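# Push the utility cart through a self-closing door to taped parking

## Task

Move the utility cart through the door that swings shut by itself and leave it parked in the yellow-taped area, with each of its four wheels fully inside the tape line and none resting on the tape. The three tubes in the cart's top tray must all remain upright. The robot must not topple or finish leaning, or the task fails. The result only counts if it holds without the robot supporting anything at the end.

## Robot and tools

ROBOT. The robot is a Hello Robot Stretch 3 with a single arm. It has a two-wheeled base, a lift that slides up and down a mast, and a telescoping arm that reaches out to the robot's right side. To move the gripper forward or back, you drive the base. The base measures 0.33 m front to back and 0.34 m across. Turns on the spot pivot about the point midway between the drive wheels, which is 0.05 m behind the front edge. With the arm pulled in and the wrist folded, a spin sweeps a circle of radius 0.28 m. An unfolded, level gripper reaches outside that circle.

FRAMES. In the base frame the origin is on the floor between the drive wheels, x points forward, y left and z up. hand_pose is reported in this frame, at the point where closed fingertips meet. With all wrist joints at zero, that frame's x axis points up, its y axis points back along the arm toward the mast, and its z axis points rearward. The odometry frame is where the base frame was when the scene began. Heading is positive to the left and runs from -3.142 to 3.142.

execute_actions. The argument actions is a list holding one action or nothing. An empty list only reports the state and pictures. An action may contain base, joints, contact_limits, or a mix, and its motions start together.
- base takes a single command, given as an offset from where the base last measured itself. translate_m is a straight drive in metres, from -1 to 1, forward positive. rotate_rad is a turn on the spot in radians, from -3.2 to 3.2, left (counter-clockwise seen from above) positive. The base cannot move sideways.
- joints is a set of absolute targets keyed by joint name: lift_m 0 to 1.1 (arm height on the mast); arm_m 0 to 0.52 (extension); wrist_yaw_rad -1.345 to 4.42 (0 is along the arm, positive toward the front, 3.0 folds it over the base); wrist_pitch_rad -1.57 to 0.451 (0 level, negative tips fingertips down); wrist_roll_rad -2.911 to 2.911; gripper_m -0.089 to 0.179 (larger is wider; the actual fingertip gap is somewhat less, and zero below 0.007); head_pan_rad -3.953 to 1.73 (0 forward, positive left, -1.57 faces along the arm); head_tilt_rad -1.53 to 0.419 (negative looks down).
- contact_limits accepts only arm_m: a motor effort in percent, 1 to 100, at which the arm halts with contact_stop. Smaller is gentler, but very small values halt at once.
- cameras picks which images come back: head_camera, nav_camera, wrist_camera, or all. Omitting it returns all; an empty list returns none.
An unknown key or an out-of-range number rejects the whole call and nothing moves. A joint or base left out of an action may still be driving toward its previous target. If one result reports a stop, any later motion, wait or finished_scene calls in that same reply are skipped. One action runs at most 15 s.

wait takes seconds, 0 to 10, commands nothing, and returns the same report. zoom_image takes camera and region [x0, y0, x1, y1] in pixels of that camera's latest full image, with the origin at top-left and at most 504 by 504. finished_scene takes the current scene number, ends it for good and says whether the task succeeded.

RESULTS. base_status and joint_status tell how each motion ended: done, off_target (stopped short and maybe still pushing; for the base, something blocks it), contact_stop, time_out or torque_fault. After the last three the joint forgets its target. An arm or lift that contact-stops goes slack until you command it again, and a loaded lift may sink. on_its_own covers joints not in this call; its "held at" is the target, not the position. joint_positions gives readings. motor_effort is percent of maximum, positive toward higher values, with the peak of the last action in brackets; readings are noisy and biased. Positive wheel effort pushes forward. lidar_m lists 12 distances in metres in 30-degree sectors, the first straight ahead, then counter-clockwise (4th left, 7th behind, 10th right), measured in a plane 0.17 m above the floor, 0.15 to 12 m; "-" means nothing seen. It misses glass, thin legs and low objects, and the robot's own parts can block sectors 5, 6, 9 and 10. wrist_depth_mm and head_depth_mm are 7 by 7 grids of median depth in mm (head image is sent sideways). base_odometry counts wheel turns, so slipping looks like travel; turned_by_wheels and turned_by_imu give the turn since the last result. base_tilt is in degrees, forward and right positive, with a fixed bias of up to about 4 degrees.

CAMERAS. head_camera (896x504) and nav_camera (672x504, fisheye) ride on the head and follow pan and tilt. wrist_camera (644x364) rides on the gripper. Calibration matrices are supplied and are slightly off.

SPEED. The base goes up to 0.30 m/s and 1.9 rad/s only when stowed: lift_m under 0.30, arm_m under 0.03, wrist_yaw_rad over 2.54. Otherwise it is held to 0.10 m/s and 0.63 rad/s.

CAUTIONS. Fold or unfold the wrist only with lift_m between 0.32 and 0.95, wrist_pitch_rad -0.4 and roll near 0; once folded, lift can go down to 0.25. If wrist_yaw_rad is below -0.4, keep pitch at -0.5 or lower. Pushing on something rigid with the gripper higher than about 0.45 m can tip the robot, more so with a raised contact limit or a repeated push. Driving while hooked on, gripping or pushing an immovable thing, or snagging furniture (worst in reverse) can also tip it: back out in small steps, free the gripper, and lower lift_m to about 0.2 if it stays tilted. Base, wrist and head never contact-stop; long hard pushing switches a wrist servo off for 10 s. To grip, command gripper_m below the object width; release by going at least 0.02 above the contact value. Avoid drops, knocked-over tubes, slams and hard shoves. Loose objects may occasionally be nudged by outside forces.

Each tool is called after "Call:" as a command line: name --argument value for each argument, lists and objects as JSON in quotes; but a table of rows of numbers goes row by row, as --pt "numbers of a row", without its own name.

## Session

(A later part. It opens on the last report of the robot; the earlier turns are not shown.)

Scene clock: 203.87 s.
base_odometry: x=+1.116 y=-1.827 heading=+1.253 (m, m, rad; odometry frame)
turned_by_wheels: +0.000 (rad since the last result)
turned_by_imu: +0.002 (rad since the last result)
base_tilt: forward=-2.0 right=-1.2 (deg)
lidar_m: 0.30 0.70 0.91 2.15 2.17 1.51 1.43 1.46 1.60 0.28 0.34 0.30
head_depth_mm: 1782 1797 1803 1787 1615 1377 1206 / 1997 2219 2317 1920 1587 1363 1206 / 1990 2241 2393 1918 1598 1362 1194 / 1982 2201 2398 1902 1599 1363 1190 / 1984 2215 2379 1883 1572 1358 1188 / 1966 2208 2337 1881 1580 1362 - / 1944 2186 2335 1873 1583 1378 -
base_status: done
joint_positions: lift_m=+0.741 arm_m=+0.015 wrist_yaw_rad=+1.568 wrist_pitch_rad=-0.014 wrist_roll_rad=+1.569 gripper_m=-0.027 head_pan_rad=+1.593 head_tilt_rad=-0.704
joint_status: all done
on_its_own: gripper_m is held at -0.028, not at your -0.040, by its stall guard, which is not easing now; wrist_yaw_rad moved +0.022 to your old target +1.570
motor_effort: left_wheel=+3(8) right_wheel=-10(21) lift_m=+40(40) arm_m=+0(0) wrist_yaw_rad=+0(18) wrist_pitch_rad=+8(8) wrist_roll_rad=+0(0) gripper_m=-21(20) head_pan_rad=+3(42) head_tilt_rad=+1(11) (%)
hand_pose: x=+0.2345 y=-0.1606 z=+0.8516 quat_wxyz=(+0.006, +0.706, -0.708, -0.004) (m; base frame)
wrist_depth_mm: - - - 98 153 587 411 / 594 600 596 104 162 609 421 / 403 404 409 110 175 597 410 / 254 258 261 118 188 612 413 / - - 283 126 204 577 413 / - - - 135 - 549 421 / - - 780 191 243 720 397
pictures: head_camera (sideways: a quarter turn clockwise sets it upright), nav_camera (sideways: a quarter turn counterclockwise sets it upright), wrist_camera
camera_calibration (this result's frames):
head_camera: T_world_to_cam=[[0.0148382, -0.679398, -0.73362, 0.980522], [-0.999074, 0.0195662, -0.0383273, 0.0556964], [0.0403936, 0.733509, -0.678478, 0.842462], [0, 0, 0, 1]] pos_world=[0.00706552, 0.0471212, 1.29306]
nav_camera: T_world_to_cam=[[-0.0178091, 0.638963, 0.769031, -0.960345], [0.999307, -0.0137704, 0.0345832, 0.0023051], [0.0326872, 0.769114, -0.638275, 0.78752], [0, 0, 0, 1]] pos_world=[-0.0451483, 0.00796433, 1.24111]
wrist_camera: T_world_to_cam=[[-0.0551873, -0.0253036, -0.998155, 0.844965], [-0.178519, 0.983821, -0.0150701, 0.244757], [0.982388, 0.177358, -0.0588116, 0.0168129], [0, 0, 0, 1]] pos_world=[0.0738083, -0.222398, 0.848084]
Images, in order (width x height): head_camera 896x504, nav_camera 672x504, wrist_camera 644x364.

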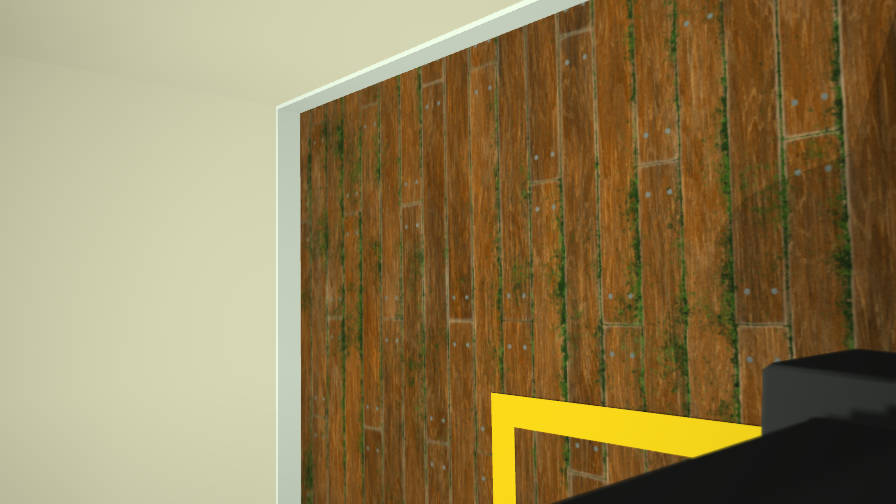

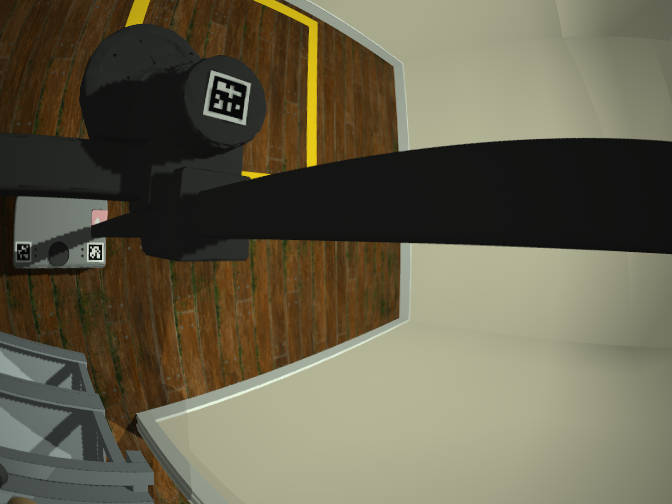

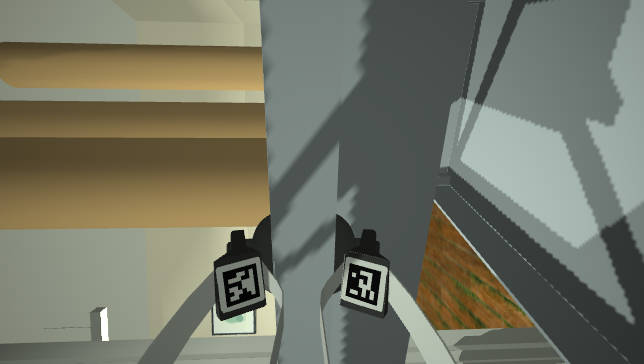

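Call:
execute_actions --actions '[{"base": {"translate_m": -0.22}, "joints": {"head_pan_rad": 0.0, "head_tilt_rad": -0.9}}]' --cameras '[]'

Call:
execute_actions --actions '[{"base": {"rotate_rad": -0.5}}]' --cameras '["nav_camera"]'

Call:
execute_actions --actions '[{"base": {"translate_m": -0.35}, "joints": {"wrist_yaw_rad": 1.57}}]' --cameras '["nav_camera"]'

Scene clock: 238.00 s.
base_odometry: x=+1.048 y=-2.036 heading=+1.253 (m, m, rad; odometry frame)
turned_by_wheels: +0.000 (rad since the last result)
turned_by_imu: +0.002 (rad since the last result)
base_tilt: forward=-2.0 right=-1.2 (deg)
lidar_m: 0.30 0.91 1.20 2.22 1.85 1.28 1.21 1.24 1.61 1.52 0.34 0.30
head_depth_mm: 2775 588 426 486 552 747 1039 / 2748 851 714 590 489 811 1092 / 2739 834 710 612 484 821 1106 / 2695 2198 691 610 496 834 1127 / 2715 2166 1860 586 519 1087 1125 / 2658 2170 1765 1475 1343 1246 1123 / 848 947 1108 1375 1386 1243 1121
base_status: done
joint_positions: lift_m=+0.741 arm_m=+0.015 wrist_yaw_rad=+1.579 wrist_pitch_rad=-0.014 wrist_roll_rad=+1.569 gripper_m=-0.024 head_pan_rad=+0.007 head_tilt_rad=-0.889
joint_status: all done
on_its_own: gripper_m is held at -0.025, not at your -0.040, by its stall guard, which is not easing now
motor_effort: left_wheel=+3(5) right_wheel=-9(22) lift_m=+40(40) arm_m=+0(1) wrist_yaw_rad=-7(10) wrist_pitch_rad=+8(8) wrist_roll_rad=+0(0) gripper_m=-19(20) head_pan_rad=-2(41) head_tilt_rad=-4(16) (%)
hand_pose: x=+0.2345 y=-0.1578 z=+0.8516 quat_wxyz=(+0.006, +0.710, -0.704, -0.004) (m; base frame)
wrist_depth_mm: - - - 97 153 600 418 / 578 594 588 103 162 617 413 / 399 404 412 110 174 598 418 / 253 258 261 119 188 604 419 / - - 296 126 205 575 421 / - - - 137 949 531 420 / 854 860 847 192 247 908 396
pictures: none
No camera images: the call's "cameras" was empty. Leave "cameras" out to get every camera's image.

Scene clock: 240.27 s.
base_odometry: x=+1.048 y=-2.036 heading=+0.753 (m, m, rad; odometry frame)
turned_by_wheels: -0.500 (rad since the last result)
turned_by_imu: -0.492 (rad since the last result)
base_tilt: forward=-2.0 right=-1.4 (deg)
lidar_m: 0.21 0.21 0.91 1.24 2.23 1.77 1.27 1.21 1.25 1.60 0.43 0.25
head_depth_mm: 594 649 670 620 517 - 1126 / - 308 669 616 539 762 1126 / - 301 357 447 529 504 1118 / 398 339 397 494 534 468 1089 / 439 518 671 608 534 429 1013 / 2687 808 701 604 532 430 1078 / 2618 789 697 601 522 424 1091
base_status: done
joint_positions: lift_m=+0.741 arm_m=+0.015 wrist_yaw_rad=+1.623 wrist_pitch_rad=-0.015 wrist_roll_rad=+1.569 gripper_m=-0.024 head_pan_rad=+0.007 head_tilt_rad=-0.889
joint_status: not commanded
on_its_own: wrist_yaw_rad is held at +1.626, not at your +1.570, by its stall guard, which is not easing now; gripper_m is held at -0.025, not at your -0.040, by its stall guard, which is not easing now
motor_effort: left_wheel=+2(14) right_wheel=+1(22) lift_m=+40(40) arm_m=+3(3) wrist_yaw_rad=+2(40) wrist_pitch_rad=+9(9) wrist_roll_rad=+0(0) gripper_m=-20(20) head_pan_rad=-3(4) head_tilt_rad=-4(3) (%)
hand_pose: x=+0.2341 y=-0.1465 z=+0.8512 quat_wxyz=(+0.007, +0.725, -0.689, -0.005) (m; base frame)
wrist_depth_mm: 269 269 276 155 225 235 240 / 373 381 376 152 220 384 366 / 592 607 606 148 215 538 420 / - - - 146 210 601 421 / 664 663 659 143 206 597 412 / 260 265 - 139 819 605 417 / 253 258 267 193 196 599 421
pictures: nav_camera (sideways: a quarter turn counterclockwise sets it upright)
camera_calibration (this result's frames):
nav_camera: T_world_to_cam=[[0.769353, 0.00910678, 0.638759, -0.795379], [-0.0218539, -0.998938, 0.0405637, 0.000757257], [0.63845, -0.0451671, -0.768337, 0.952982], [0, 0, 0, 1]] pos_world=[0.0035118, 0.0510432, 1.24024]
Images, in order (width x height): nav_camera 672x504.

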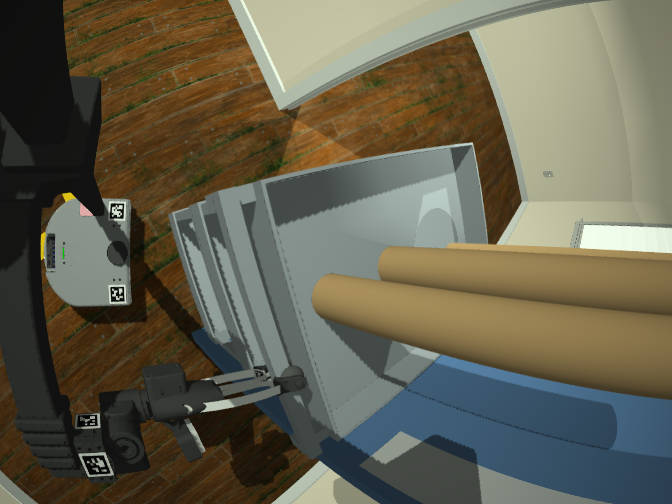

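Scene clock: 244.77 s.
base_odometry: x=+0.792 y=-2.276 heading=+0.753 (m, m, rad; odometry frame)
turned_by_wheels: +0.000 (rad since the last result)
turned_by_imu: +0.002 (rad since the last result)
base_tilt: forward=-2.0 right=-1.2 (deg)
lidar_m: 0.22 0.22 1.23 1.64 2.04 1.34 0.96 0.92 0.95 1.26 0.42 0.25
head_depth_mm: - 316 688 618 530 816 1142 / 286 312 370 491 540 749 1129 / 412 364 405 481 532 718 1107 / 820 530 638 609 535 494 1087 / 2679 821 703 606 533 459 1028 / 2683 809 698 605 533 429 1108 / 2641 804 731 1481 1341 1219 1121
base_status: done
joint_positions: lift_m=+0.741 arm_m=+0.015 wrist_yaw_rad=+1.522 wrist_pitch_rad=-0.014 wrist_roll_rad=+1.569 gripper_m=-0.024 head_pan_rad=+0.007 head_tilt_rad=-0.889
joint_status: wrist_yaw_rad off_target (ended at +1.522, target +1.570)
on_its_own: wrist_yaw_rad is held at +1.527, not at your +1.570, by its stall guard, which is not easing now; gripper_m is held at -0.025, not at your -0.040, by its stall guard, which is not easing now
motor_effort: left_wheel=+1(3) right_wheel=-4(23) lift_m=+40(40) arm_m=+2(3) wrist_yaw_rad=+3(25) wrist_pitch_rad=+8(9) wrist_roll_rad=+0(0) gripper_m=-19(20) head_pan_rad=-3(3) head_tilt_rad=-4(3) (%)
hand_pose: x=+0.2342 y=-0.1722 z=+0.8515 quat_wxyz=(+0.006, +0.690, -0.724, -0.005) (m; base frame)
wrist_depth_mm: - - - 156 232 235 241 / - - - 153 221 - 387 / 564 560 574 150 215 565 415 / - - - 146 211 600 415 / 654 660 666 142 207 597 415 / 261 263 - 140 791 605 414 / 253 256 261 166 198 599 412
pictures: nav_camera (sideways: a quarter turn counterclockwise sets it upright)
camera_calibration (this result's frames):
nav_camera: T_world_to_cam=[[0.769359, 0.0091051, 0.638752, -0.795369], [-0.0218557, -0.998938, 0.040564, 0.000756927], [0.638443, -0.0451686, -0.768342, 0.952989], [0, 0, 0, 1]] pos_world=[0.00351136, 0.0510433, 1.24024]
Images, in order (width x height): nav_camera 672x504.

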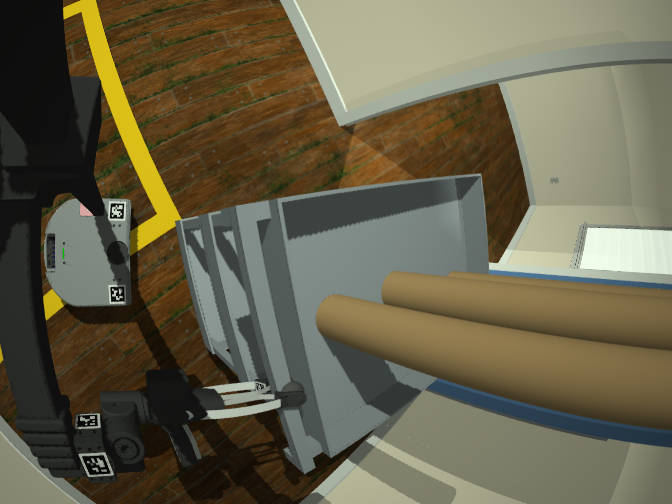

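Call:
execute_actions --actions '[{"joints": {"gripper_m": 0.06, "wrist_yaw_rad": 1.53}}]' --cameras '[]'

Call:
execute_actions --actions '[{"base": {"translate_m": 0.018}}]' --cameras '[]'

Call:
execute_actions --actions '[{"joints": {"gripper_m": -0.04}}]' --cameras '["wrist_camera"]'

Scene clock: 254.73 s.
base_odometry: x=+0.792 y=-2.276 heading=+0.753 (m, m, rad; odometry frame)
turned_by_wheels: +0.000 (rad since the last result)
turned_by_imu: +0.001 (rad since the last result)
base_tilt: forward=-2.1 right=-1.2 (deg)
lidar_m: 0.22 0.22 1.23 1.64 2.05 1.35 0.96 0.92 0.95 1.26 0.42 0.25
head_depth_mm: - 317 687 617 530 760 1146 / 287 314 369 493 540 751 1118 / 410 366 407 481 533 717 1101 / 817 532 638 610 536 494 1089 / 2720 819 702 606 534 465 1026 / 2669 810 700 606 531 429 1108 / 2631 806 731 1482 1340 1219 1122
base_status: not commanded
joint_positions: lift_m=+0.741 arm_m=+0.015 wrist_yaw_rad=+1.527 wrist_pitch_rad=-0.016 wrist_roll_rad=+1.569 gripper_m=+0.060 head_pan_rad=+0.007 head_tilt_rad=-0.889
joint_status: all done
motor_effort: left_wheel=+1(1) right_wheel=+0(4) lift_m=+40(40) arm_m=+2(2) wrist_yaw_rad=+2(5) wrist_pitch_rad=+9(10) wrist_roll_rad=+0(0) gripper_m=+1(82) head_pan_rad=-2(3) head_tilt_rad=-4(4) (%)
hand_pose: x=+0.2342 y=-0.1710 z=+0.8509 quat_wxyz=(+0.007, +0.691, -0.722, -0.005) (m; base frame)
wrist_depth_mm: - - - 156 232 240 240 / - - - 152 222 - 381 / 557 572 583 149 216 559 417 / - - - 146 211 597 418 / 630 654 661 143 815 609 413 / 262 267 266 140 803 613 411 / 255 258 264 138 196 563 416
pictures: none
No camera images: the call's "cameras" was empty. Leave "cameras" out to get every camera's image.

Scene clock: 255.97 s.
base_odometry: x=+0.805 y=-2.263 heading=+0.753 (m, m, rad; odometry frame)
turned_by_wheels: +0.000 (rad since the last result)
turned_by_imu: +0.000 (rad since the last result)
base_tilt: forward=-2.1 right=-1.3 (deg)
lidar_m: 0.21 0.21 1.21 1.63 2.06 1.37 0.98 0.93 0.96 1.28 0.39 0.23
head_depth_mm: - 299 671 617 553 432 1138 / - 298 346 442 531 513 1122 / 402 441 384 458 528 471 1108 / 2546 513 613 610 534 446 1081 / 2699 815 703 607 534 428 1001 / 2667 798 701 605 531 428 1098 / 2657 787 730 627 1335 1207 1123
base_status: done
joint_positions: lift_m=+0.741 arm_m=+0.015 wrist_yaw_rad=+1.527 wrist_pitch_rad=-0.020 wrist_roll_rad=+1.569 gripper_m=+0.060 head_pan_rad=+0.007 head_tilt_rad=-0.889
joint_status: not commanded
motor_effort: left_wheel=+1(6) right_wheel=+0(4) lift_m=+40(40) arm_m=+3(2) wrist_yaw_rad=+2(2) wrist_pitch_rad=+11(11) wrist_roll_rad=+0(0) gripper_m=+0(0) head_pan_rad=-3(3) head_tilt_rad=-3(3) (%)
hand_pose: x=+0.2341 y=-0.1710 z=+0.8501 quat_wxyz=(+0.008, +0.691, -0.722, -0.007) (m; base frame)
wrist_depth_mm: - - - 137 207 219 223 / - - - 134 201 - 388 / 551 555 556 132 197 553 410 / - - - 129 192 609 414 / 632 650 642 126 190 587 416 / 248 250 247 123 785 597 422 / 237 240 243 121 182 561 414
pictures: none
No camera images: the call's "cameras" was empty. Leave "cameras" out to get every camera's image.

Scene clock: 257.47 s.
base_odometry: x=+0.805 y=-2.263 heading=+0.753 (m, m, rad; odometry frame)
turned_by_wheels: +0.000 (rad since the last result)
turned_by_imu: +0.000 (rad since the last result)
base_tilt: forward=-2.2 right=-1.2 (deg)
lidar_m: 0.21 0.21 1.21 1.63 2.06 1.37 0.98 0.93 0.96 1.29 0.39 0.23
head_depth_mm: - 300 673 619 552 435 1141 / - 299 347 443 531 515 1121 / 400 441 384 457 529 472 1109 / 2528 514 614 610 535 442 1089 / 2716 812 704 606 534 428 999 / 2664 799 701 604 532 429 1096 / 2632 786 729 627 1337 1209 1124
base_status: not commanded
joint_positions: lift_m=+0.741 arm_m=+0.015 wrist_yaw_rad=+1.525 wrist_pitch_rad=-0.020 wrist_roll_rad=+1.569 gripper_m=-0.039 head_pan_rad=+0.007 head_tilt_rad=-0.889
joint_status: all done
motor_effort: left_wheel=+1(1) right_wheel=+5(5) lift_m=+38(40) arm_m=+2(2) wrist_yaw_rad=+3(4) wrist_pitch_rad=+11(18) wrist_roll_rad=+0(0) gripper_m=-27(100) head_pan_rad=-2(2) head_tilt_rad=-4(4) (%)
hand_pose: x=+0.2341 y=-0.1715 z=+0.8500 quat_wxyz=(+0.008, +0.691, -0.723, -0.007) (m; base frame)
wrist_depth_mm: - - - 139 208 219 222 / - - - 135 202 - 383 / 543 553 557 132 198 557 408 / - - - 130 194 612 415 / 619 634 640 126 189 601 413 / 250 250 - 123 786 608 410 / 235 239 246 122 181 600 422
pictures: wrist_camera
camera_calibration (this result's frames):
wrist_camera: T_world_to_cam=[[-0.0627488, -0.022607, -0.997773, 0.844955], [-0.136026, 0.990608, -0.0138902, 0.245575], [0.988716, 0.134851, -0.0652346, 0.0157834], [0, 0, 0, 1]] pos_world=[0.0708191, -0.226295, 0.847514]
Images, in order (width x height): wrist_camera 644x364.

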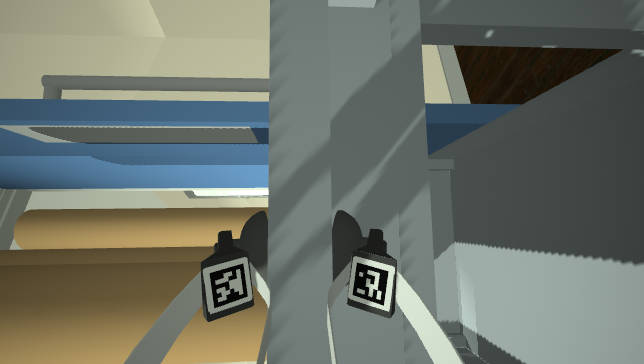

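Call:
execute_actions --actions '[{"base": {"rotate_rad": -0.4}}]' --cameras '["nav_camera"]'

Call:
execute_actions --actions '[{"base": {"translate_m": -0.25}, "joints": {"wrist_yaw_rad": 1.57}}]' --cameras '["nav_camera", "wrist_camera"]'

Scene clock: 271.33 s.
base_odometry: x=+0.805 y=-2.263 heading=+0.353 (m, m, rad; odometry frame)
turned_by_wheels: -0.400 (rad since the last result)
turned_by_imu: -0.394 (rad since the last result)
base_tilt: forward=-2.0 right=-1.2 (deg)
lidar_m: 0.15 - 1.17 1.26 1.86 2.05 1.21 0.95 0.93 1.00 1.48 0.18
head_depth_mm: 1606 1802 1878 594 557 428 1141 / 1716 1936 653 615 540 506 1126 / - - 298 383 521 495 387 / - - 292 341 451 478 451 / 725 595 453 550 524 476 442 / 334 383 449 561 531 475 429 / 323 383 666 601 529 473 433
base_status: done
joint_positions: lift_m=+0.741 arm_m=+0.015 wrist_yaw_rad=+1.546 wrist_pitch_rad=-0.017 wrist_roll_rad=+1.569 gripper_m=-0.018 head_pan_rad=+0.007 head_tilt_rad=-0.889
joint_status: not commanded
on_its_own: gripper_m is held at -0.019, not at your -0.040, by its stall guard, which is not easing now
motor_effort: left_wheel=+4(15) right_wheel=-6(24) lift_m=+38(39) arm_m=+3(2) wrist_yaw_rad=-10(36) wrist_pitch_rad=+9(11) wrist_roll_rad=+0(0) gripper_m=-20(20) head_pan_rad=-3(3) head_tilt_rad=-4(5) (%)
hand_pose: x=+0.2344 y=-0.1660 z=+0.8509 quat_wxyz=(+0.007, +0.698, -0.716, -0.005) (m; base frame)
wrist_depth_mm: - - - 228 - - 938 / - - - 205 - - 944 / - - - 179 280 290 297 / - - - 161 - - 389 / - 694 - 141 215 559 413 / 771 836 - 127 696 592 414 / - - 610 119 174 608 415
pictures: nav_camera (sideways: a quarter turn counterclockwise sets it upright)
camera_calibration (this result's frames):
nav_camera: T_world_to_cam=[[0.769553, 0.00909372, 0.638518, -0.795065], [-0.0218599, -0.998937, 0.0405727, 0.000745525], [0.638208, -0.0451808, -0.768537, 0.953243], [0, 0, 0, 1]] pos_world=[0.00349342, 0.0510432, 1.24024]
Images, in order (width x height): nav_camera 672x504.

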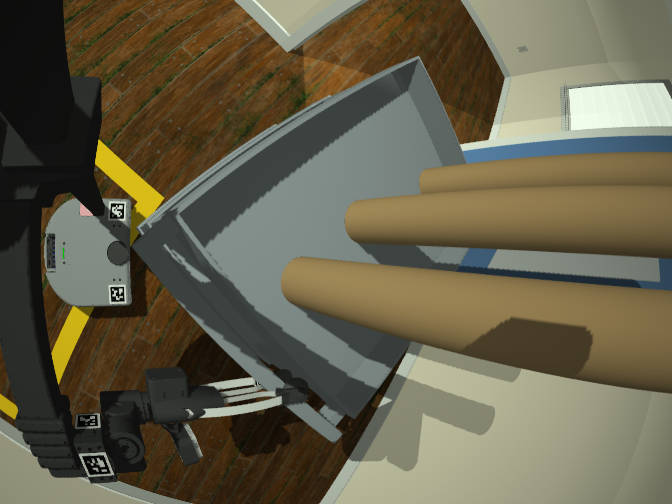

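Scene clock: 274.93 s.
base_odometry: x=+0.571 y=-2.350 heading=+0.353 (m, m, rad; odometry frame)
turned_by_wheels: +0.000 (rad since the last result)
turned_by_imu: +0.001 (rad since the last result)
base_tilt: forward=-2.1 right=-1.2 (deg)
lidar_m: 0.16 0.15 1.32 1.42 1.87 1.85 1.03 0.80 0.79 0.84 1.25 0.21
head_depth_mm: 1813 2034 671 618 551 435 1140 / - 292 651 614 540 486 1138 / - - 312 389 519 447 1101 / - 297 337 417 513 493 391 / 369 428 510 596 533 477 378 / 397 767 685 603 531 475 389 / 1308 783 696 601 530 472 1077
base_status: done
joint_positions: lift_m=+0.741 arm_m=+0.015 wrist_yaw_rad=+1.553 wrist_pitch_rad=-0.016 wrist_roll_rad=+1.569 gripper_m=-0.018 head_pan_rad=+0.007 head_tilt_rad=-0.889
joint_status: all done
on_its_own: gripper_m is held at -0.019, not at your -0.040, by its stall guard, which is not easing now
motor_effort: left_wheel=+0(1) right_wheel=-3(20) lift_m=+39(39) arm_m=+2(4) wrist_yaw_rad=+10(11) wrist_pitch_rad=+9(9) wrist_roll_rad=+0(0) gripper_m=-20(19) head_pan_rad=-3(3) head_tilt_rad=-4(4) (%)
hand_pose: x=+0.2344 y=-0.1642 z=+0.8511 quat_wxyz=(+0.007, +0.701, -0.713, -0.005) (m; base frame)
wrist_depth_mm: - - - 179 - - 901 / - - - 166 249 262 268 / - - - 155 - - 386 / - - - 145 214 575 421 / - 888 - 134 200 616 415 / 613 614 - 126 753 595 417 / 236 236 240 121 176 614 412
pictures: nav_camera (sideways: a quarter turn counterclockwise sets it upright), wrist_camera
camera_calibration (this result's frames):
nav_camera: T_world_to_cam=[[0.769553, 0.00909371, 0.638518, -0.795065], [-0.0218599, -0.998937, 0.0405727, 0.000745523], [0.638208, -0.0451808, -0.768537, 0.953243], [0, 0, 0, 1]] pos_world=[0.00349342, 0.0510432, 1.24024]
wrist_camera: T_world_to_cam=[[-0.0575631, -0.0244608, -0.998042, 0.845007], [-0.164168, 0.986323, -0.014705, 0.244979], [0.984751, 0.163, -0.0607915, 0.0162845], [0, 0, 0, 1]] pos_world=[0.0728227, -0.223614, 0.847945]
Images, in order (width x height): nav_camera 672x504, wrist_camera 644x364.

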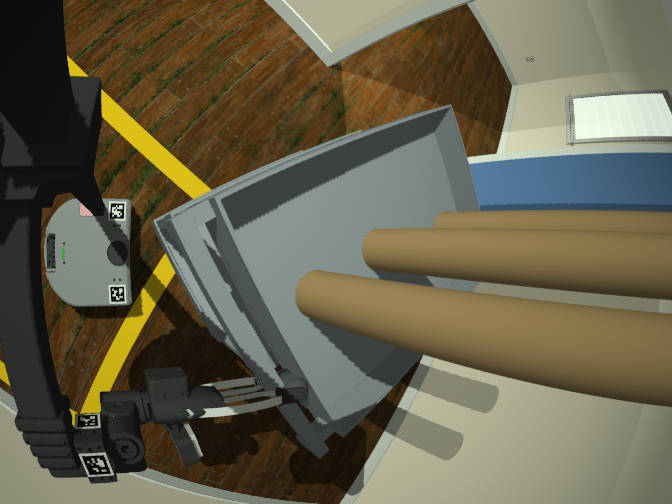

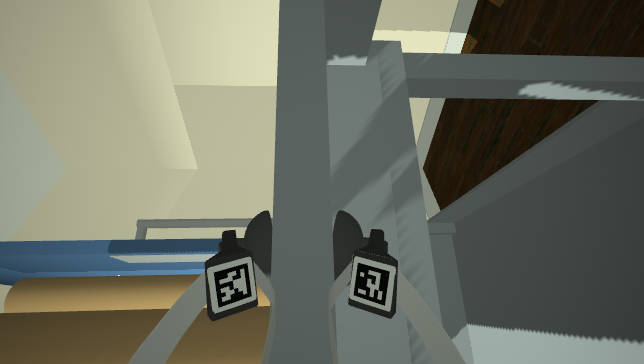

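Call:
execute_actions --actions '[{"base": {"rotate_rad": -0.25}}]' --cameras '[]'

Call:
execute_actions --actions '[{"base": {"translate_m": -0.5}, "joints": {"wrist_yaw_rad": 1.57}}]' --cameras '["nav_camera", "wrist_camera"]'

Scene clock: 308.17 s.
base_odometry: x=+0.571 y=-2.350 heading=+0.104 (m, m, rad; odometry frame)
turned_by_wheels: -0.250 (rad since the last result)
turned_by_imu: -0.246 (rad since the last result)
base_tilt: forward=-1.9 right=-1.3 (deg)
lidar_m: 0.15 - 1.32 1.33 1.65 1.85 1.34 0.86 0.79 0.80 0.99 0.19
head_depth_mm: 1702 1953 1880 591 561 433 1144 / 1763 2022 1868 614 550 427 1139 / - - 638 600 538 495 683 / - - 292 337 458 478 435 / - - 296 362 506 477 443 / 346 393 463 554 532 475 428 / 322 368 448 580 530 473 427
base_status: done
joint_positions: lift_m=+0.741 arm_m=+0.015 wrist_yaw_rad=+1.591 wrist_pitch_rad=-0.017 wrist_roll_rad=+1.569 gripper_m=-0.018 head_pan_rad=+0.007 head_tilt_rad=-0.889
joint_status: not commanded
on_its_own: gripper_m is held at -0.019, not at your -0.040, by its stall guard, which is not easing now; wrist_yaw_rad is at rest, and its effort (-13) is outside its rest range (-12 to +12)
motor_effort: left_wheel=+4(11) right_wheel=+0(20) lift_m=+38(39) arm_m=+3(3) wrist_yaw_rad=-13(36) wrist_pitch_rad=+9(10) wrist_roll_rad=+0(0) gripper_m=-18(20) head_pan_rad=-3(3) head_tilt_rad=-4(3) (%)
hand_pose: x=+0.2344 y=-0.1545 z=+0.8509 quat_wxyz=(+0.007, +0.714, -0.700, -0.005) (m; base frame)
wrist_depth_mm: - - - - - - 906 / - - - 223 - - 919 / - - - 185 287 288 295 / - - - 165 - - 401 / - - - 144 221 574 418 / - - - 131 682 596 417 / - - 605 122 179 606 417
pictures: none
No camera images: the call's "cameras" was empty. Leave "cameras" out to get every camera's image.

Scene clock: 314.13 s.
base_odometry: x=+0.074 y=-2.402 heading=+0.104 (m, m, rad; odometry frame)
turned_by_wheels: +0.000 (rad since the last result)
turned_by_imu: +0.002 (rad since the last result)
base_tilt: forward=-2.1 right=-1.3 (deg)
lidar_m: 0.24 0.25 1.51 1.52 1.51 1.38 1.03 0.66 0.61 0.61 0.40 0.26
head_depth_mm: 287 327 701 618 551 768 1130 / 287 315 376 528 514 801 1126 / 418 349 399 480 526 716 1107 / 2315 819 674 610 534 733 1099 / 2430 832 704 606 534 518 1083 / 2495 822 700 603 531 500 1108 / 2272 2098 1776 1516 529 1186 1123
base_status: done
joint_positions: lift_m=+0.741 arm_m=+0.015 wrist_yaw_rad=+1.570 wrist_pitch_rad=-0.015 wrist_roll_rad=+1.569 gripper_m=-0.018 head_pan_rad=+0.007 head_tilt_rad=-0.889
joint_status: all done
on_its_own: gripper_m is held at -0.019, not at your -0.040, by its stall guard, which is not easing now
motor_effort: left_wheel=+3(1) right_wheel=-6(20) lift_m=+38(38) arm_m=+2(2) wrist_yaw_rad=+0(15) wrist_pitch_rad=+9(9) wrist_roll_rad=+0(0) gripper_m=-17(18) head_pan_rad=-3(3) head_tilt_rad=-4(3) (%)
hand_pose: x=+0.2345 y=-0.1600 z=+0.8512 quat_wxyz=(+0.007, +0.707, -0.707, -0.005) (m; base frame)
wrist_depth_mm: - - - 134 198 221 222 / - - - 135 197 - 388 / - - - 135 199 604 410 / 670 662 667 136 199 603 414 / 421 423 443 136 201 604 420 / 258 266 - 137 816 600 422 / - - - 169 200 576 411
pictures: nav_camera (sideways: a quarter turn counterclockwise sets it upright), wrist_camera
camera_calibration (this result's frames):
nav_camera: T_world_to_cam=[[0.769553, 0.00909267, 0.638518, -0.795065], [-0.0218613, -0.998937, 0.0405727, 0.000745529], [0.638208, -0.0451817, -0.768537, 0.953243], [0, 0, 0, 1]] pos_world=[0.00349348, 0.0510432, 1.24024]
wrist_camera: T_world_to_cam=[[-0.0567058, -0.0254032, -0.998068, 0.844897], [-0.180454, 0.983472, -0.0147791, 0.244233], [0.981948, 0.179267, -0.0603527, 0.0184361], [0, 0, 0, 1]] pos_world=[0.07388, -0.222038, 0.847987]
Images, in order (width x height): nav_camera 672x504, wrist_camera 644x364.

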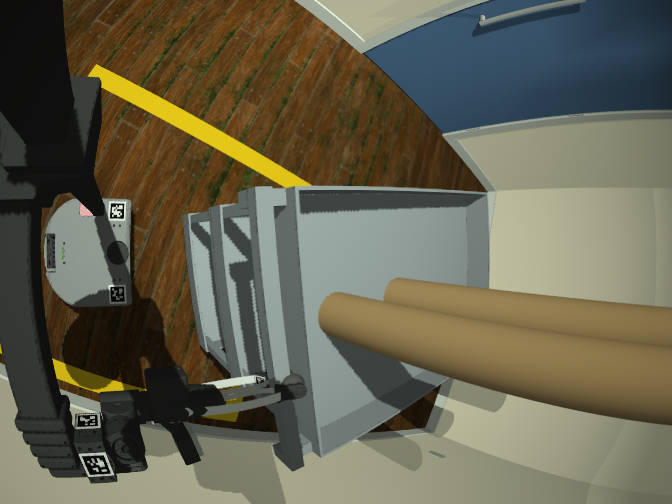

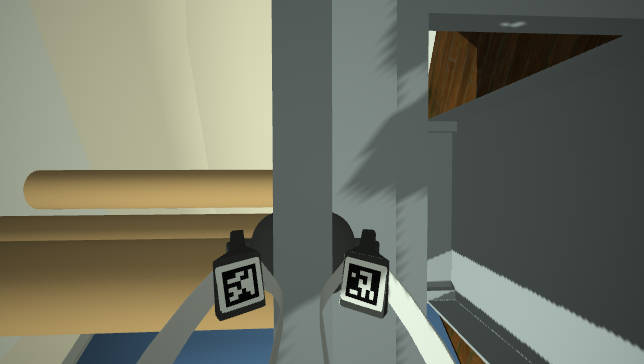

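Call:
execute_actions --actions '[]'

Scene clock: 333.83 s.
base_odometry: x=+0.074 y=-2.402 heading=+0.104 (m, m, rad; odometry frame)
turned_by_wheels: +0.000 (rad since the last result)
turned_by_imu: +0.001 (rad since the last result)
base_tilt: forward=-2.0 right=-1.3 (deg)
lidar_m: 0.24 0.25 1.51 1.52 1.51 1.38 1.03 0.66 0.61 0.61 0.40 0.26
head_depth_mm: 287 327 701 617 551 771 1129 / 287 315 376 528 515 796 1121 / 418 349 399 480 525 718 1108 / 2293 817 675 609 536 733 1100 / 2428 835 702 608 532 518 1089 / 2491 819 698 604 531 499 1107 / 2290 2101 1774 1514 530 1189 1118
base_status: done
joint_positions: lift_m=+0.741 arm_m=+0.015 wrist_yaw_rad=+1.570 wrist_pitch_rad=-0.015 wrist_roll_rad=+1.569 gripper_m=-0.018 head_pan_rad=+0.007 head_tilt_rad=-0.889
joint_status: all done
on_its_own: gripper_m is held at -0.019, not at your -0.040, by its stall guard, which is not easing now
motor_effort: left_wheel=+3(1) right_wheel=-5(20) lift_m=+39(38) arm_m=+3(2) wrist_yaw_rad=+0(15) wrist_pitch_rad=+8(9) wrist_roll_rad=+0(0) gripper_m=-17(18) head_pan_rad=-3(3) head_tilt_rad=-4(3) (%)
hand_pose: x=+0.2345 y=-0.1600 z=+0.8512 quat_wxyz=(+0.007, +0.707, -0.707, -0.005) (m; base frame)
wrist_depth_mm: - - - 134 198 220 222 / - - - 135 198 - 389 / - - - 135 199 598 410 / 657 645 676 136 200 606 416 / 419 423 446 137 199 610 418 / 258 264 - 137 809 605 414 / - - - 168 204 599 418
pictures: head_camera (sideways: a quarter turn clockwise sets it upright), nav_camera (sideways: a quarter turn counterclockwise sets it upright), wrist_camera
camera_calibration (this result's frames):
head_camera: T_world_to_cam=[[-0.802747, -0.00546273, -0.596295, 0.806567], [0.0268665, 0.998611, -0.0453167, 0.0585275], [0.595715, -0.0523982, -0.801485, 0.999037], [0, 0, 0, 1]] pos_world=[0.0507554, -0.00169239, 1.28432]
nav_camera: T_world_to_cam=[[0.769553, 0.00909275, 0.638518, -0.795065], [-0.0218612, -0.998937, 0.0405727, 0.000745529], [0.638208, -0.0451816, -0.768537, 0.953243], [0, 0, 0, 1]] pos_world=[0.00349348, 0.0510432, 1.24024]
wrist_camera: T_world_to_cam=[[-0.0567056, -0.0254029, -0.998068, 0.844897], [-0.180451, 0.983473, -0.0147791, 0.244233], [0.981948, 0.179265, -0.0603524, 0.0184356], [0, 0, 0, 1]] pos_world=[0.0738799, -0.222039, 0.847987]
Images, in order (width x height): head_camera 896x504, nav_camera 672x504, wrist_camera 644x364.

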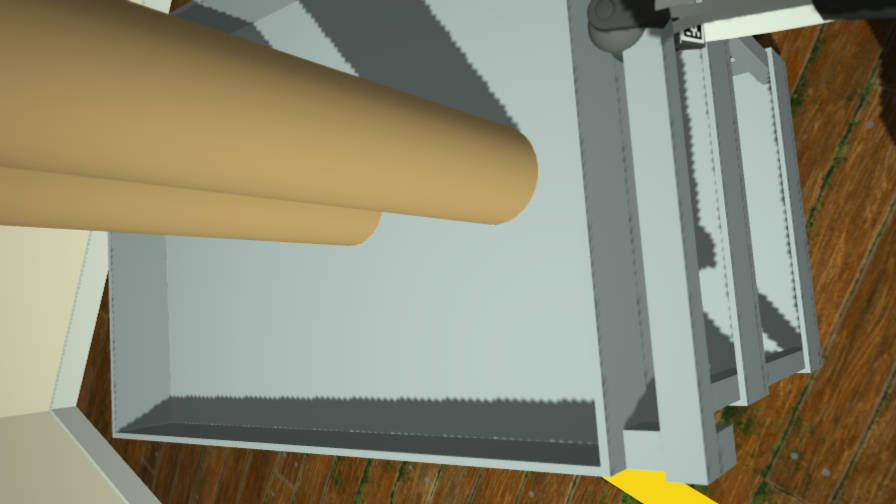

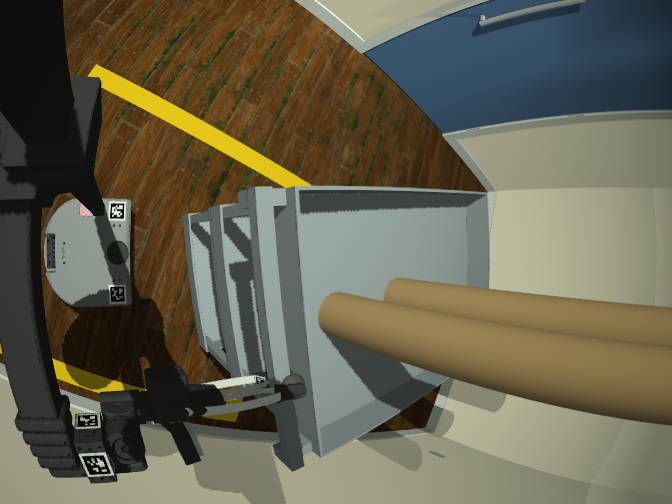

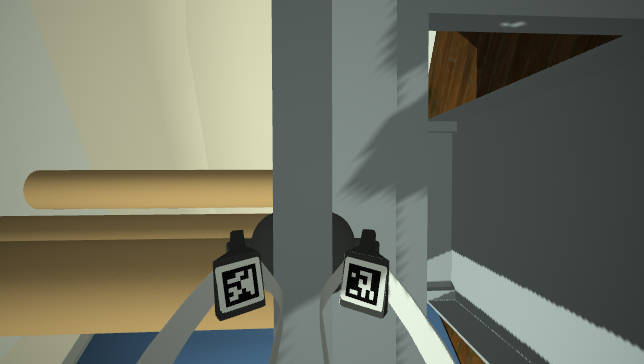

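Call:
execute_actions --actions '[{"base": {"translate_m": -0.45}}]'

Scene clock: 348.60 s.
base_odometry: x=-0.374 y=-2.448 heading=+0.104 (m, m, rad; odometry frame)
turned_by_wheels: +0.000 (rad since the last result)
turned_by_imu: +0.002 (rad since the last result)
base_tilt: forward=-2.1 right=-1.2 (deg)
lidar_m: 0.32 1.82 1.67 1.63 1.06 0.97 0.75 0.48 0.44 0.45 0.34 0.31
head_depth_mm: 2433 395 428 505 508 778 1050 / 2514 853 714 570 487 813 1095 / 2607 821 710 613 505 837 1121 / 2632 2209 690 609 552 1068 1132 / 2694 2188 1841 551 734 1192 1127 / 2682 2163 1838 1574 1373 1244 1127 / 2496 2137 1832 1583 1387 1241 1122
base_status: done
joint_positions: lift_m=+0.741 arm_m=+0.015 wrist_yaw_rad=+1.557 wrist_pitch_rad=-0.015 wrist_roll_rad=+1.569 gripper_m=-0.018 head_pan_rad=+0.007 head_tilt_rad=-0.889
joint_status: not commanded
on_its_own: gripper_m is held at -0.019, not at your -0.040, by its stall guard, which is not easing now
motor_effort: left_wheel=+0(1) right_wheel=-4(17) lift_m=+38(39) arm_m=+2(3) wrist_yaw_rad=+8(8) wrist_pitch_rad=+9(8) wrist_roll_rad=+0(0) gripper_m=-17(17) head_pan_rad=-3(3) head_tilt_rad=-4(3) (%)
hand_pose: x=+0.2345 y=-0.1633 z=+0.8513 quat_wxyz=(+0.006, +0.702, -0.712, -0.005) (m; base frame)
wrist_depth_mm: - - - 94 150 560 416 / - 644 628 101 162 598 415 / 409 416 422 109 175 597 418 / 269 275 278 121 195 613 418 / 287 289 284 131 218 586 416 / - - - 143 - 541 418 / - - - 209 - - 405
pictures: head_camera (sideways: a quarter turn clockwise sets it upright), nav_camera (sideways: a quarter turn counterclockwise sets it upright), wrist_camera
camera_calibration (this result's frames):
head_camera: T_world_to_cam=[[-0.802747, -0.00546252, -0.596295, 0.806567], [0.0268667, 0.998611, -0.0453167, 0.0585275], [0.595715, -0.0523983, -0.801485, 0.999037], [0, 0, 0, 1]] pos_world=[0.0507554, -0.0016924, 1.28432]
nav_camera: T_world_to_cam=[[0.769553, 0.00909256, 0.638518, -0.795065], [-0.0218614, -0.998937, 0.0405727, 0.00074553], [0.638208, -0.0451818, -0.768537, 0.953243], [0, 0, 0, 1]] pos_world=[0.00349349, 0.0510432, 1.24024]
wrist_camera: T_world_to_cam=[[-0.0569076, -0.024669, -0.998075, 0.845016], [-0.16768, 0.98573, -0.0148032, 0.244888], [0.984198, 0.166515, -0.060232, 0.0163409], [0, 0, 0, 1]] pos_world=[0.0730681, -0.223269, 0.847999]
Images, in order (width x height): head_camera 896x504, nav_camera 672x504, wrist_camera 644x364.

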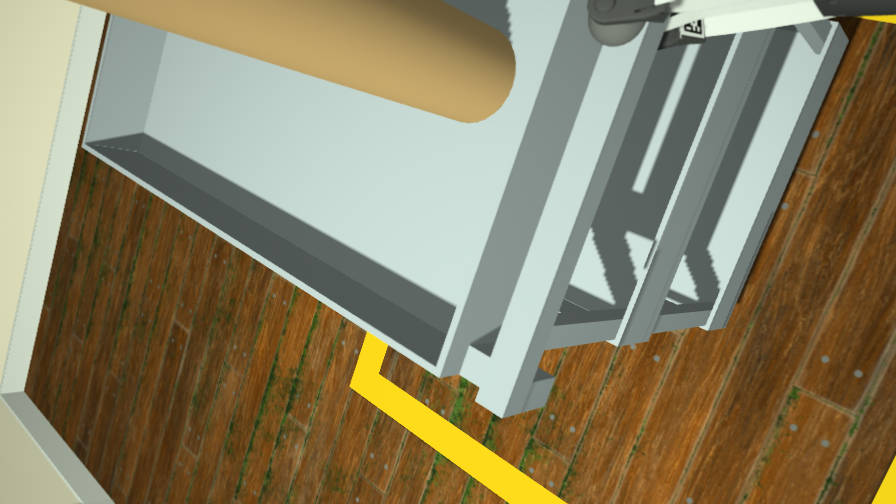

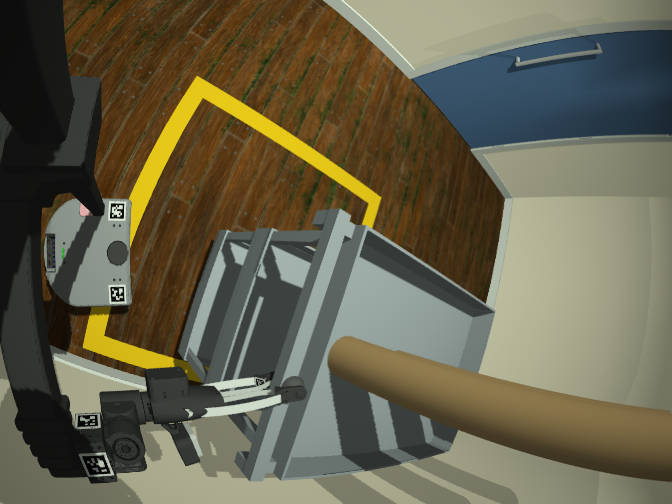

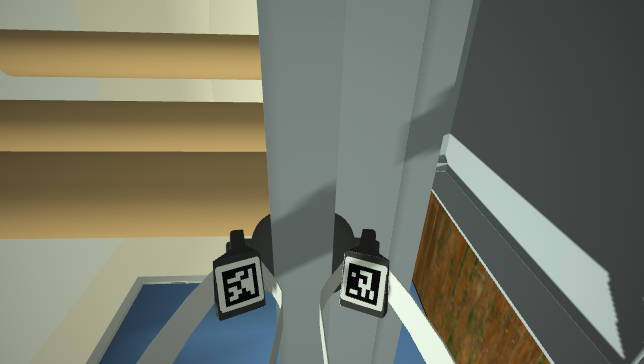

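Call:
execute_actions --actions '[{"joints": {"head_pan_rad": -0.75, "head_tilt_rad": -1.1}}]' --cameras '["head_camera", "nav_camera"]'

Scene clock: 359.33 s.
base_odometry: x=-0.374 y=-2.448 heading=+0.104 (m, m, rad; odometry frame)
turned_by_wheels: +0.000 (rad since the last result)
turned_by_imu: +0.001 (rad since the last result)
base_tilt: forward=-2.1 right=-1.3 (deg)
lidar_m: 0.32 1.82 1.67 1.63 1.06 0.97 0.75 0.48 0.44 0.45 0.34 0.31
head_depth_mm: 674 736 812 894 1028 - 1123 / 788 871 532 1139 - 1191 1136 / 948 618 522 876 - 1200 - / 685 645 537 799 1253 1208 - / 717 641 579 855 1139 1184 1133 / 715 631 556 515 1071 1192 1111 / 374 433 535 482 834 1165 1104
base_status: not commanded
joint_positions: lift_m=+0.741 arm_m=+0.015 wrist_yaw_rad=+1.557 wrist_pitch_rad=-0.015 wrist_roll_rad=+1.569 gripper_m=-0.018 head_pan_rad=-0.743 head_tilt_rad=-1.086
joint_status: all done
on_its_own: gripper_m is held at -0.019, not at your -0.040, by its stall guard, which is not easing now
motor_effort: left_wheel=+0(0) right_wheel=-3(3) lift_m=+38(38) arm_m=+3(3) wrist_yaw_rad=+8(8) wrist_pitch_rad=+9(8) wrist_roll_rad=+0(0) gripper_m=-17(17) head_pan_rad=-3(37) head_tilt_rad=-5(16) (%)
hand_pose: x=+0.2345 y=-0.1633 z=+0.8513 quat_wxyz=(+0.006, +0.702, -0.712, -0.005) (m; base frame)
wrist_depth_mm: - - - 94 150 566 414 / - 630 630 102 161 606 419 / 413 409 425 111 175 605 416 / 269 274 279 121 194 605 406 / 290 291 286 131 219 569 420 / - - - 143 - 539 413 / - - - 207 - - 403
pictures: head_camera (sideways: a quarter turn clockwise sets it upright), nav_camera (sideways: a quarter turn counterclockwise sets it upright)
camera_calibration (this result's frames):
head_camera: T_world_to_cam=[[-0.665698, 0.611434, -0.427778, 0.586209], [0.69317, 0.718963, -0.0510615, 0.0619297], [0.276336, -0.330514, -0.90244, 1.1322], [0, 0, 0, 1]] pos_world=[0.034443, -0.0287453, 1.27567]
nav_camera: T_world_to_cam=[[0.650434, -0.592176, 0.475672, -0.582188], [-0.690483, -0.72192, 0.0454307, -0.00148932], [0.316494, -0.357993, -0.878449, 1.09809], [0, 0, 0, 1]] pos_world=[0.0301081, 0.0472751, 1.24161]
Images, in order (width x height): head_camera 896x504, nav_camera 672x504.

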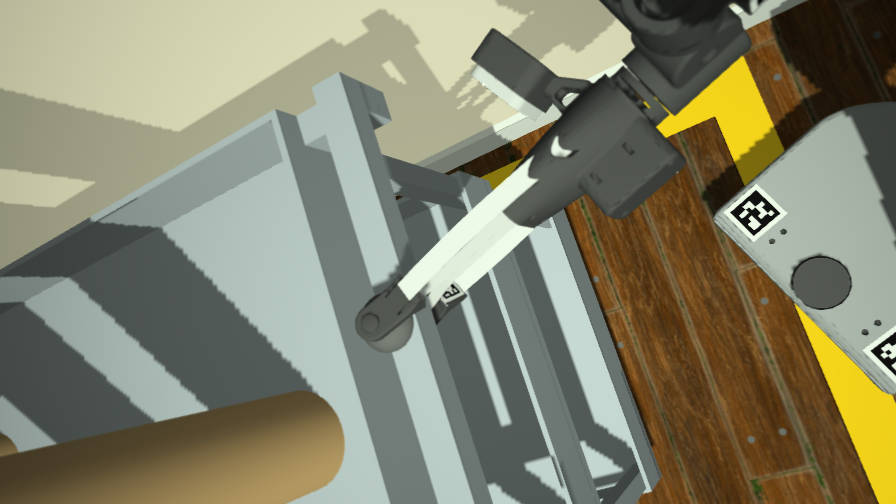

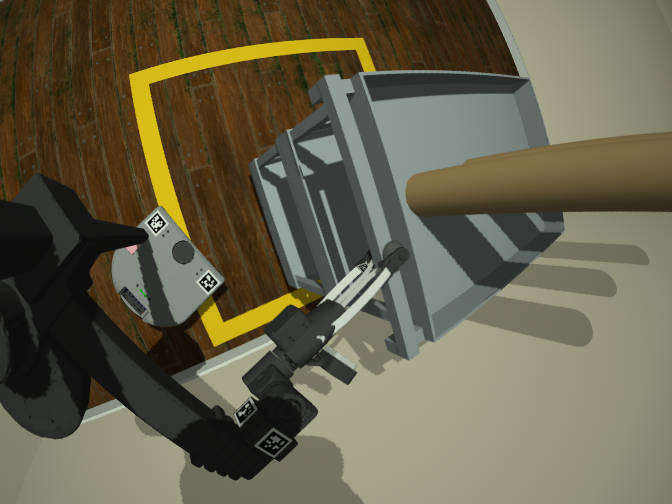

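Call:
execute_actions --actions '[{"joints": {"gripper_m": 0.1, "wrist_yaw_rad": 1.57}}]' --cameras '[]'

Call:
execute_actions --actions '[{"base": {"translate_m": -0.1}, "joints": {"head_pan_rad": -0.4, "head_tilt_rad": -1.0}}]' --cameras '["wrist_camera", "head_camera"]'

Scene clock: 481.00 s.
base_odometry: x=-0.374 y=-2.448 heading=+0.104 (m, m, rad; odometry frame)
turned_by_wheels: +0.000 (rad since the last result)
turned_by_imu: +0.001 (rad since the last result)
base_tilt: forward=-2.0 right=-1.3 (deg)
lidar_m: 0.32 1.82 1.67 1.63 1.06 0.96 0.75 0.49 0.44 0.45 0.34 0.31
head_depth_mm: 672 736 815 899 1024 - 1128 / 790 871 532 1141 - 1189 1137 / 950 617 524 878 - 1198 - / 687 643 531 803 1253 1212 - / 716 641 588 791 1144 1192 1131 / 712 631 558 516 1075 1187 1107 / 375 434 535 484 836 1172 1103
base_status: not commanded
joint_positions: lift_m=+0.741 arm_m=+0.015 wrist_yaw_rad=+1.567 wrist_pitch_rad=-0.016 wrist_roll_rad=+1.569 gripper_m=+0.100 head_pan_rad=-0.743 head_tilt_rad=-1.086
joint_status: all done
motor_effort: left_wheel=+1(2) right_wheel=-1(3) lift_m=+39(39) arm_m=+2(3) wrist_yaw_rad=+2(8) wrist_pitch_rad=+9(10) wrist_roll_rad=+0(0) gripper_m=+1(80) head_pan_rad=-3(3) head_tilt_rad=-4(5) (%)
hand_pose: x=+0.2344 y=-0.1608 z=+0.8510 quat_wxyz=(+0.007, +0.706, -0.708, -0.005) (m; base frame)
wrist_depth_mm: 582 - 582 95 151 594 414 / 598 607 608 103 161 610 421 / 409 414 421 111 178 602 408 / 269 274 277 122 197 608 410 / - 286 - 137 220 579 418 / - - - 153 236 524 415 / - - - 174 - - 399
pictures: none
No camera images: the call's "cameras" was empty. Leave "cameras" out to get every camera's image.

Scene clock: 483.47 s.
base_odometry: x=-0.473 y=-2.459 heading=+0.104 (m, m, rad; odometry frame)
turned_by_wheels: +0.000 (rad since the last result)
turned_by_imu: +0.001 (rad since the last result)
base_tilt: forward=-2.1 right=-1.4 (deg)
lidar_m: 0.41 1.86 1.71 1.48 0.96 0.88 0.69 0.44 0.41 0.41 0.45 0.41
head_depth_mm: 1130 1018 573 1079 1152 - 1099 / 794 707 572 805 1338 - 1110 / 834 716 568 906 1194 1221 1136 / 795 701 565 919 1194 1217 1132 / 445 528 562 917 1174 1208 1115 / 782 694 559 912 1166 1207 1109 / 809 702 557 860 1281 1201 1100
base_status: done
joint_positions: lift_m=+0.741 arm_m=+0.015 wrist_yaw_rad=+1.567 wrist_pitch_rad=-0.017 wrist_roll_rad=+1.569 gripper_m=+0.100 head_pan_rad=-0.407 head_tilt_rad=-1.001
joint_status: all done
motor_effort: left_wheel=+2(2) right_wheel=-2(6) lift_m=+39(39) arm_m=+2(2) wrist_yaw_rad=+2(2) wrist_pitch_rad=+9(9) wrist_roll_rad=+0(0) gripper_m=+1(1) head_pan_rad=+4(25) head_tilt_rad=+0(7) (%)
hand_pose: x=+0.2344 y=-0.1607 z=+0.8509 quat_wxyz=(+0.007, +0.706, -0.708, -0.005) (m; base frame)
wrist_depth_mm: - - - 183 779 584 413 / - 699 697 197 837 606 424 / 498 517 525 266 912 602 412 / 364 368 378 294 882 603 411 / - - - 321 - 596 357 / - - - 362 - 535 393 / - - - 404 446 450 463
pictures: head_camera (sideways: a quarter turn clockwise sets it upright), wrist_camera
camera_calibration (this result's frames):
head_camera: T_world_to_cam=[[-0.79363, 0.342273, -0.502992, 0.684961], [0.421468, 0.905529, -0.0488107, 0.0606624], [0.438767, -0.250733, -0.862912, 1.07984], [0, 0, 0, 1]] pos_world=[0.0442381, -0.0186231, 1.2793]
wrist_camera: T_world_to_cam=[[-0.058147, -0.0252304, -0.997989, 0.844825], [-0.177495, 0.984014, -0.0145355, 0.244169], [0.982402, 0.176293, -0.0616957, 0.019152], [0, 0, 0, 1]] pos_world=[0.0736478, -0.222326, 0.847857]
Images, in order (width x height): head_camera 896x504, wrist_camera 644x364.

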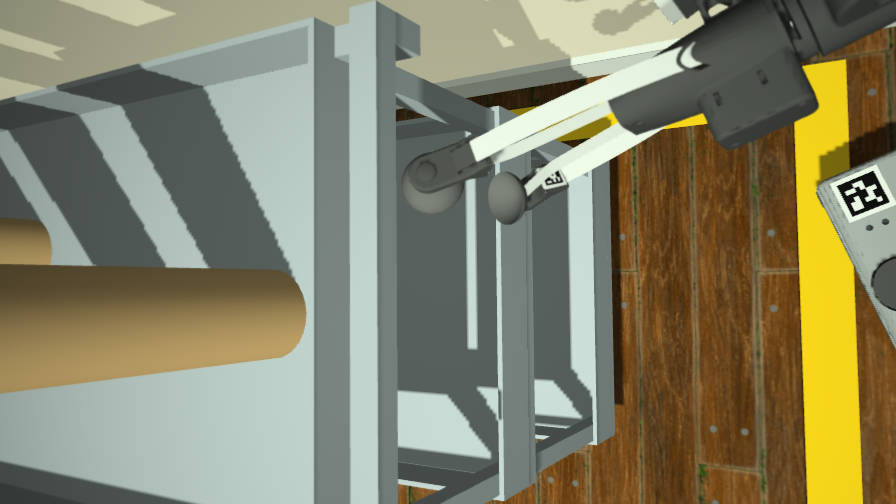

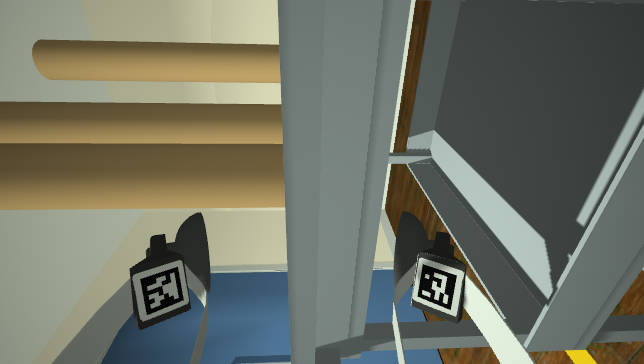

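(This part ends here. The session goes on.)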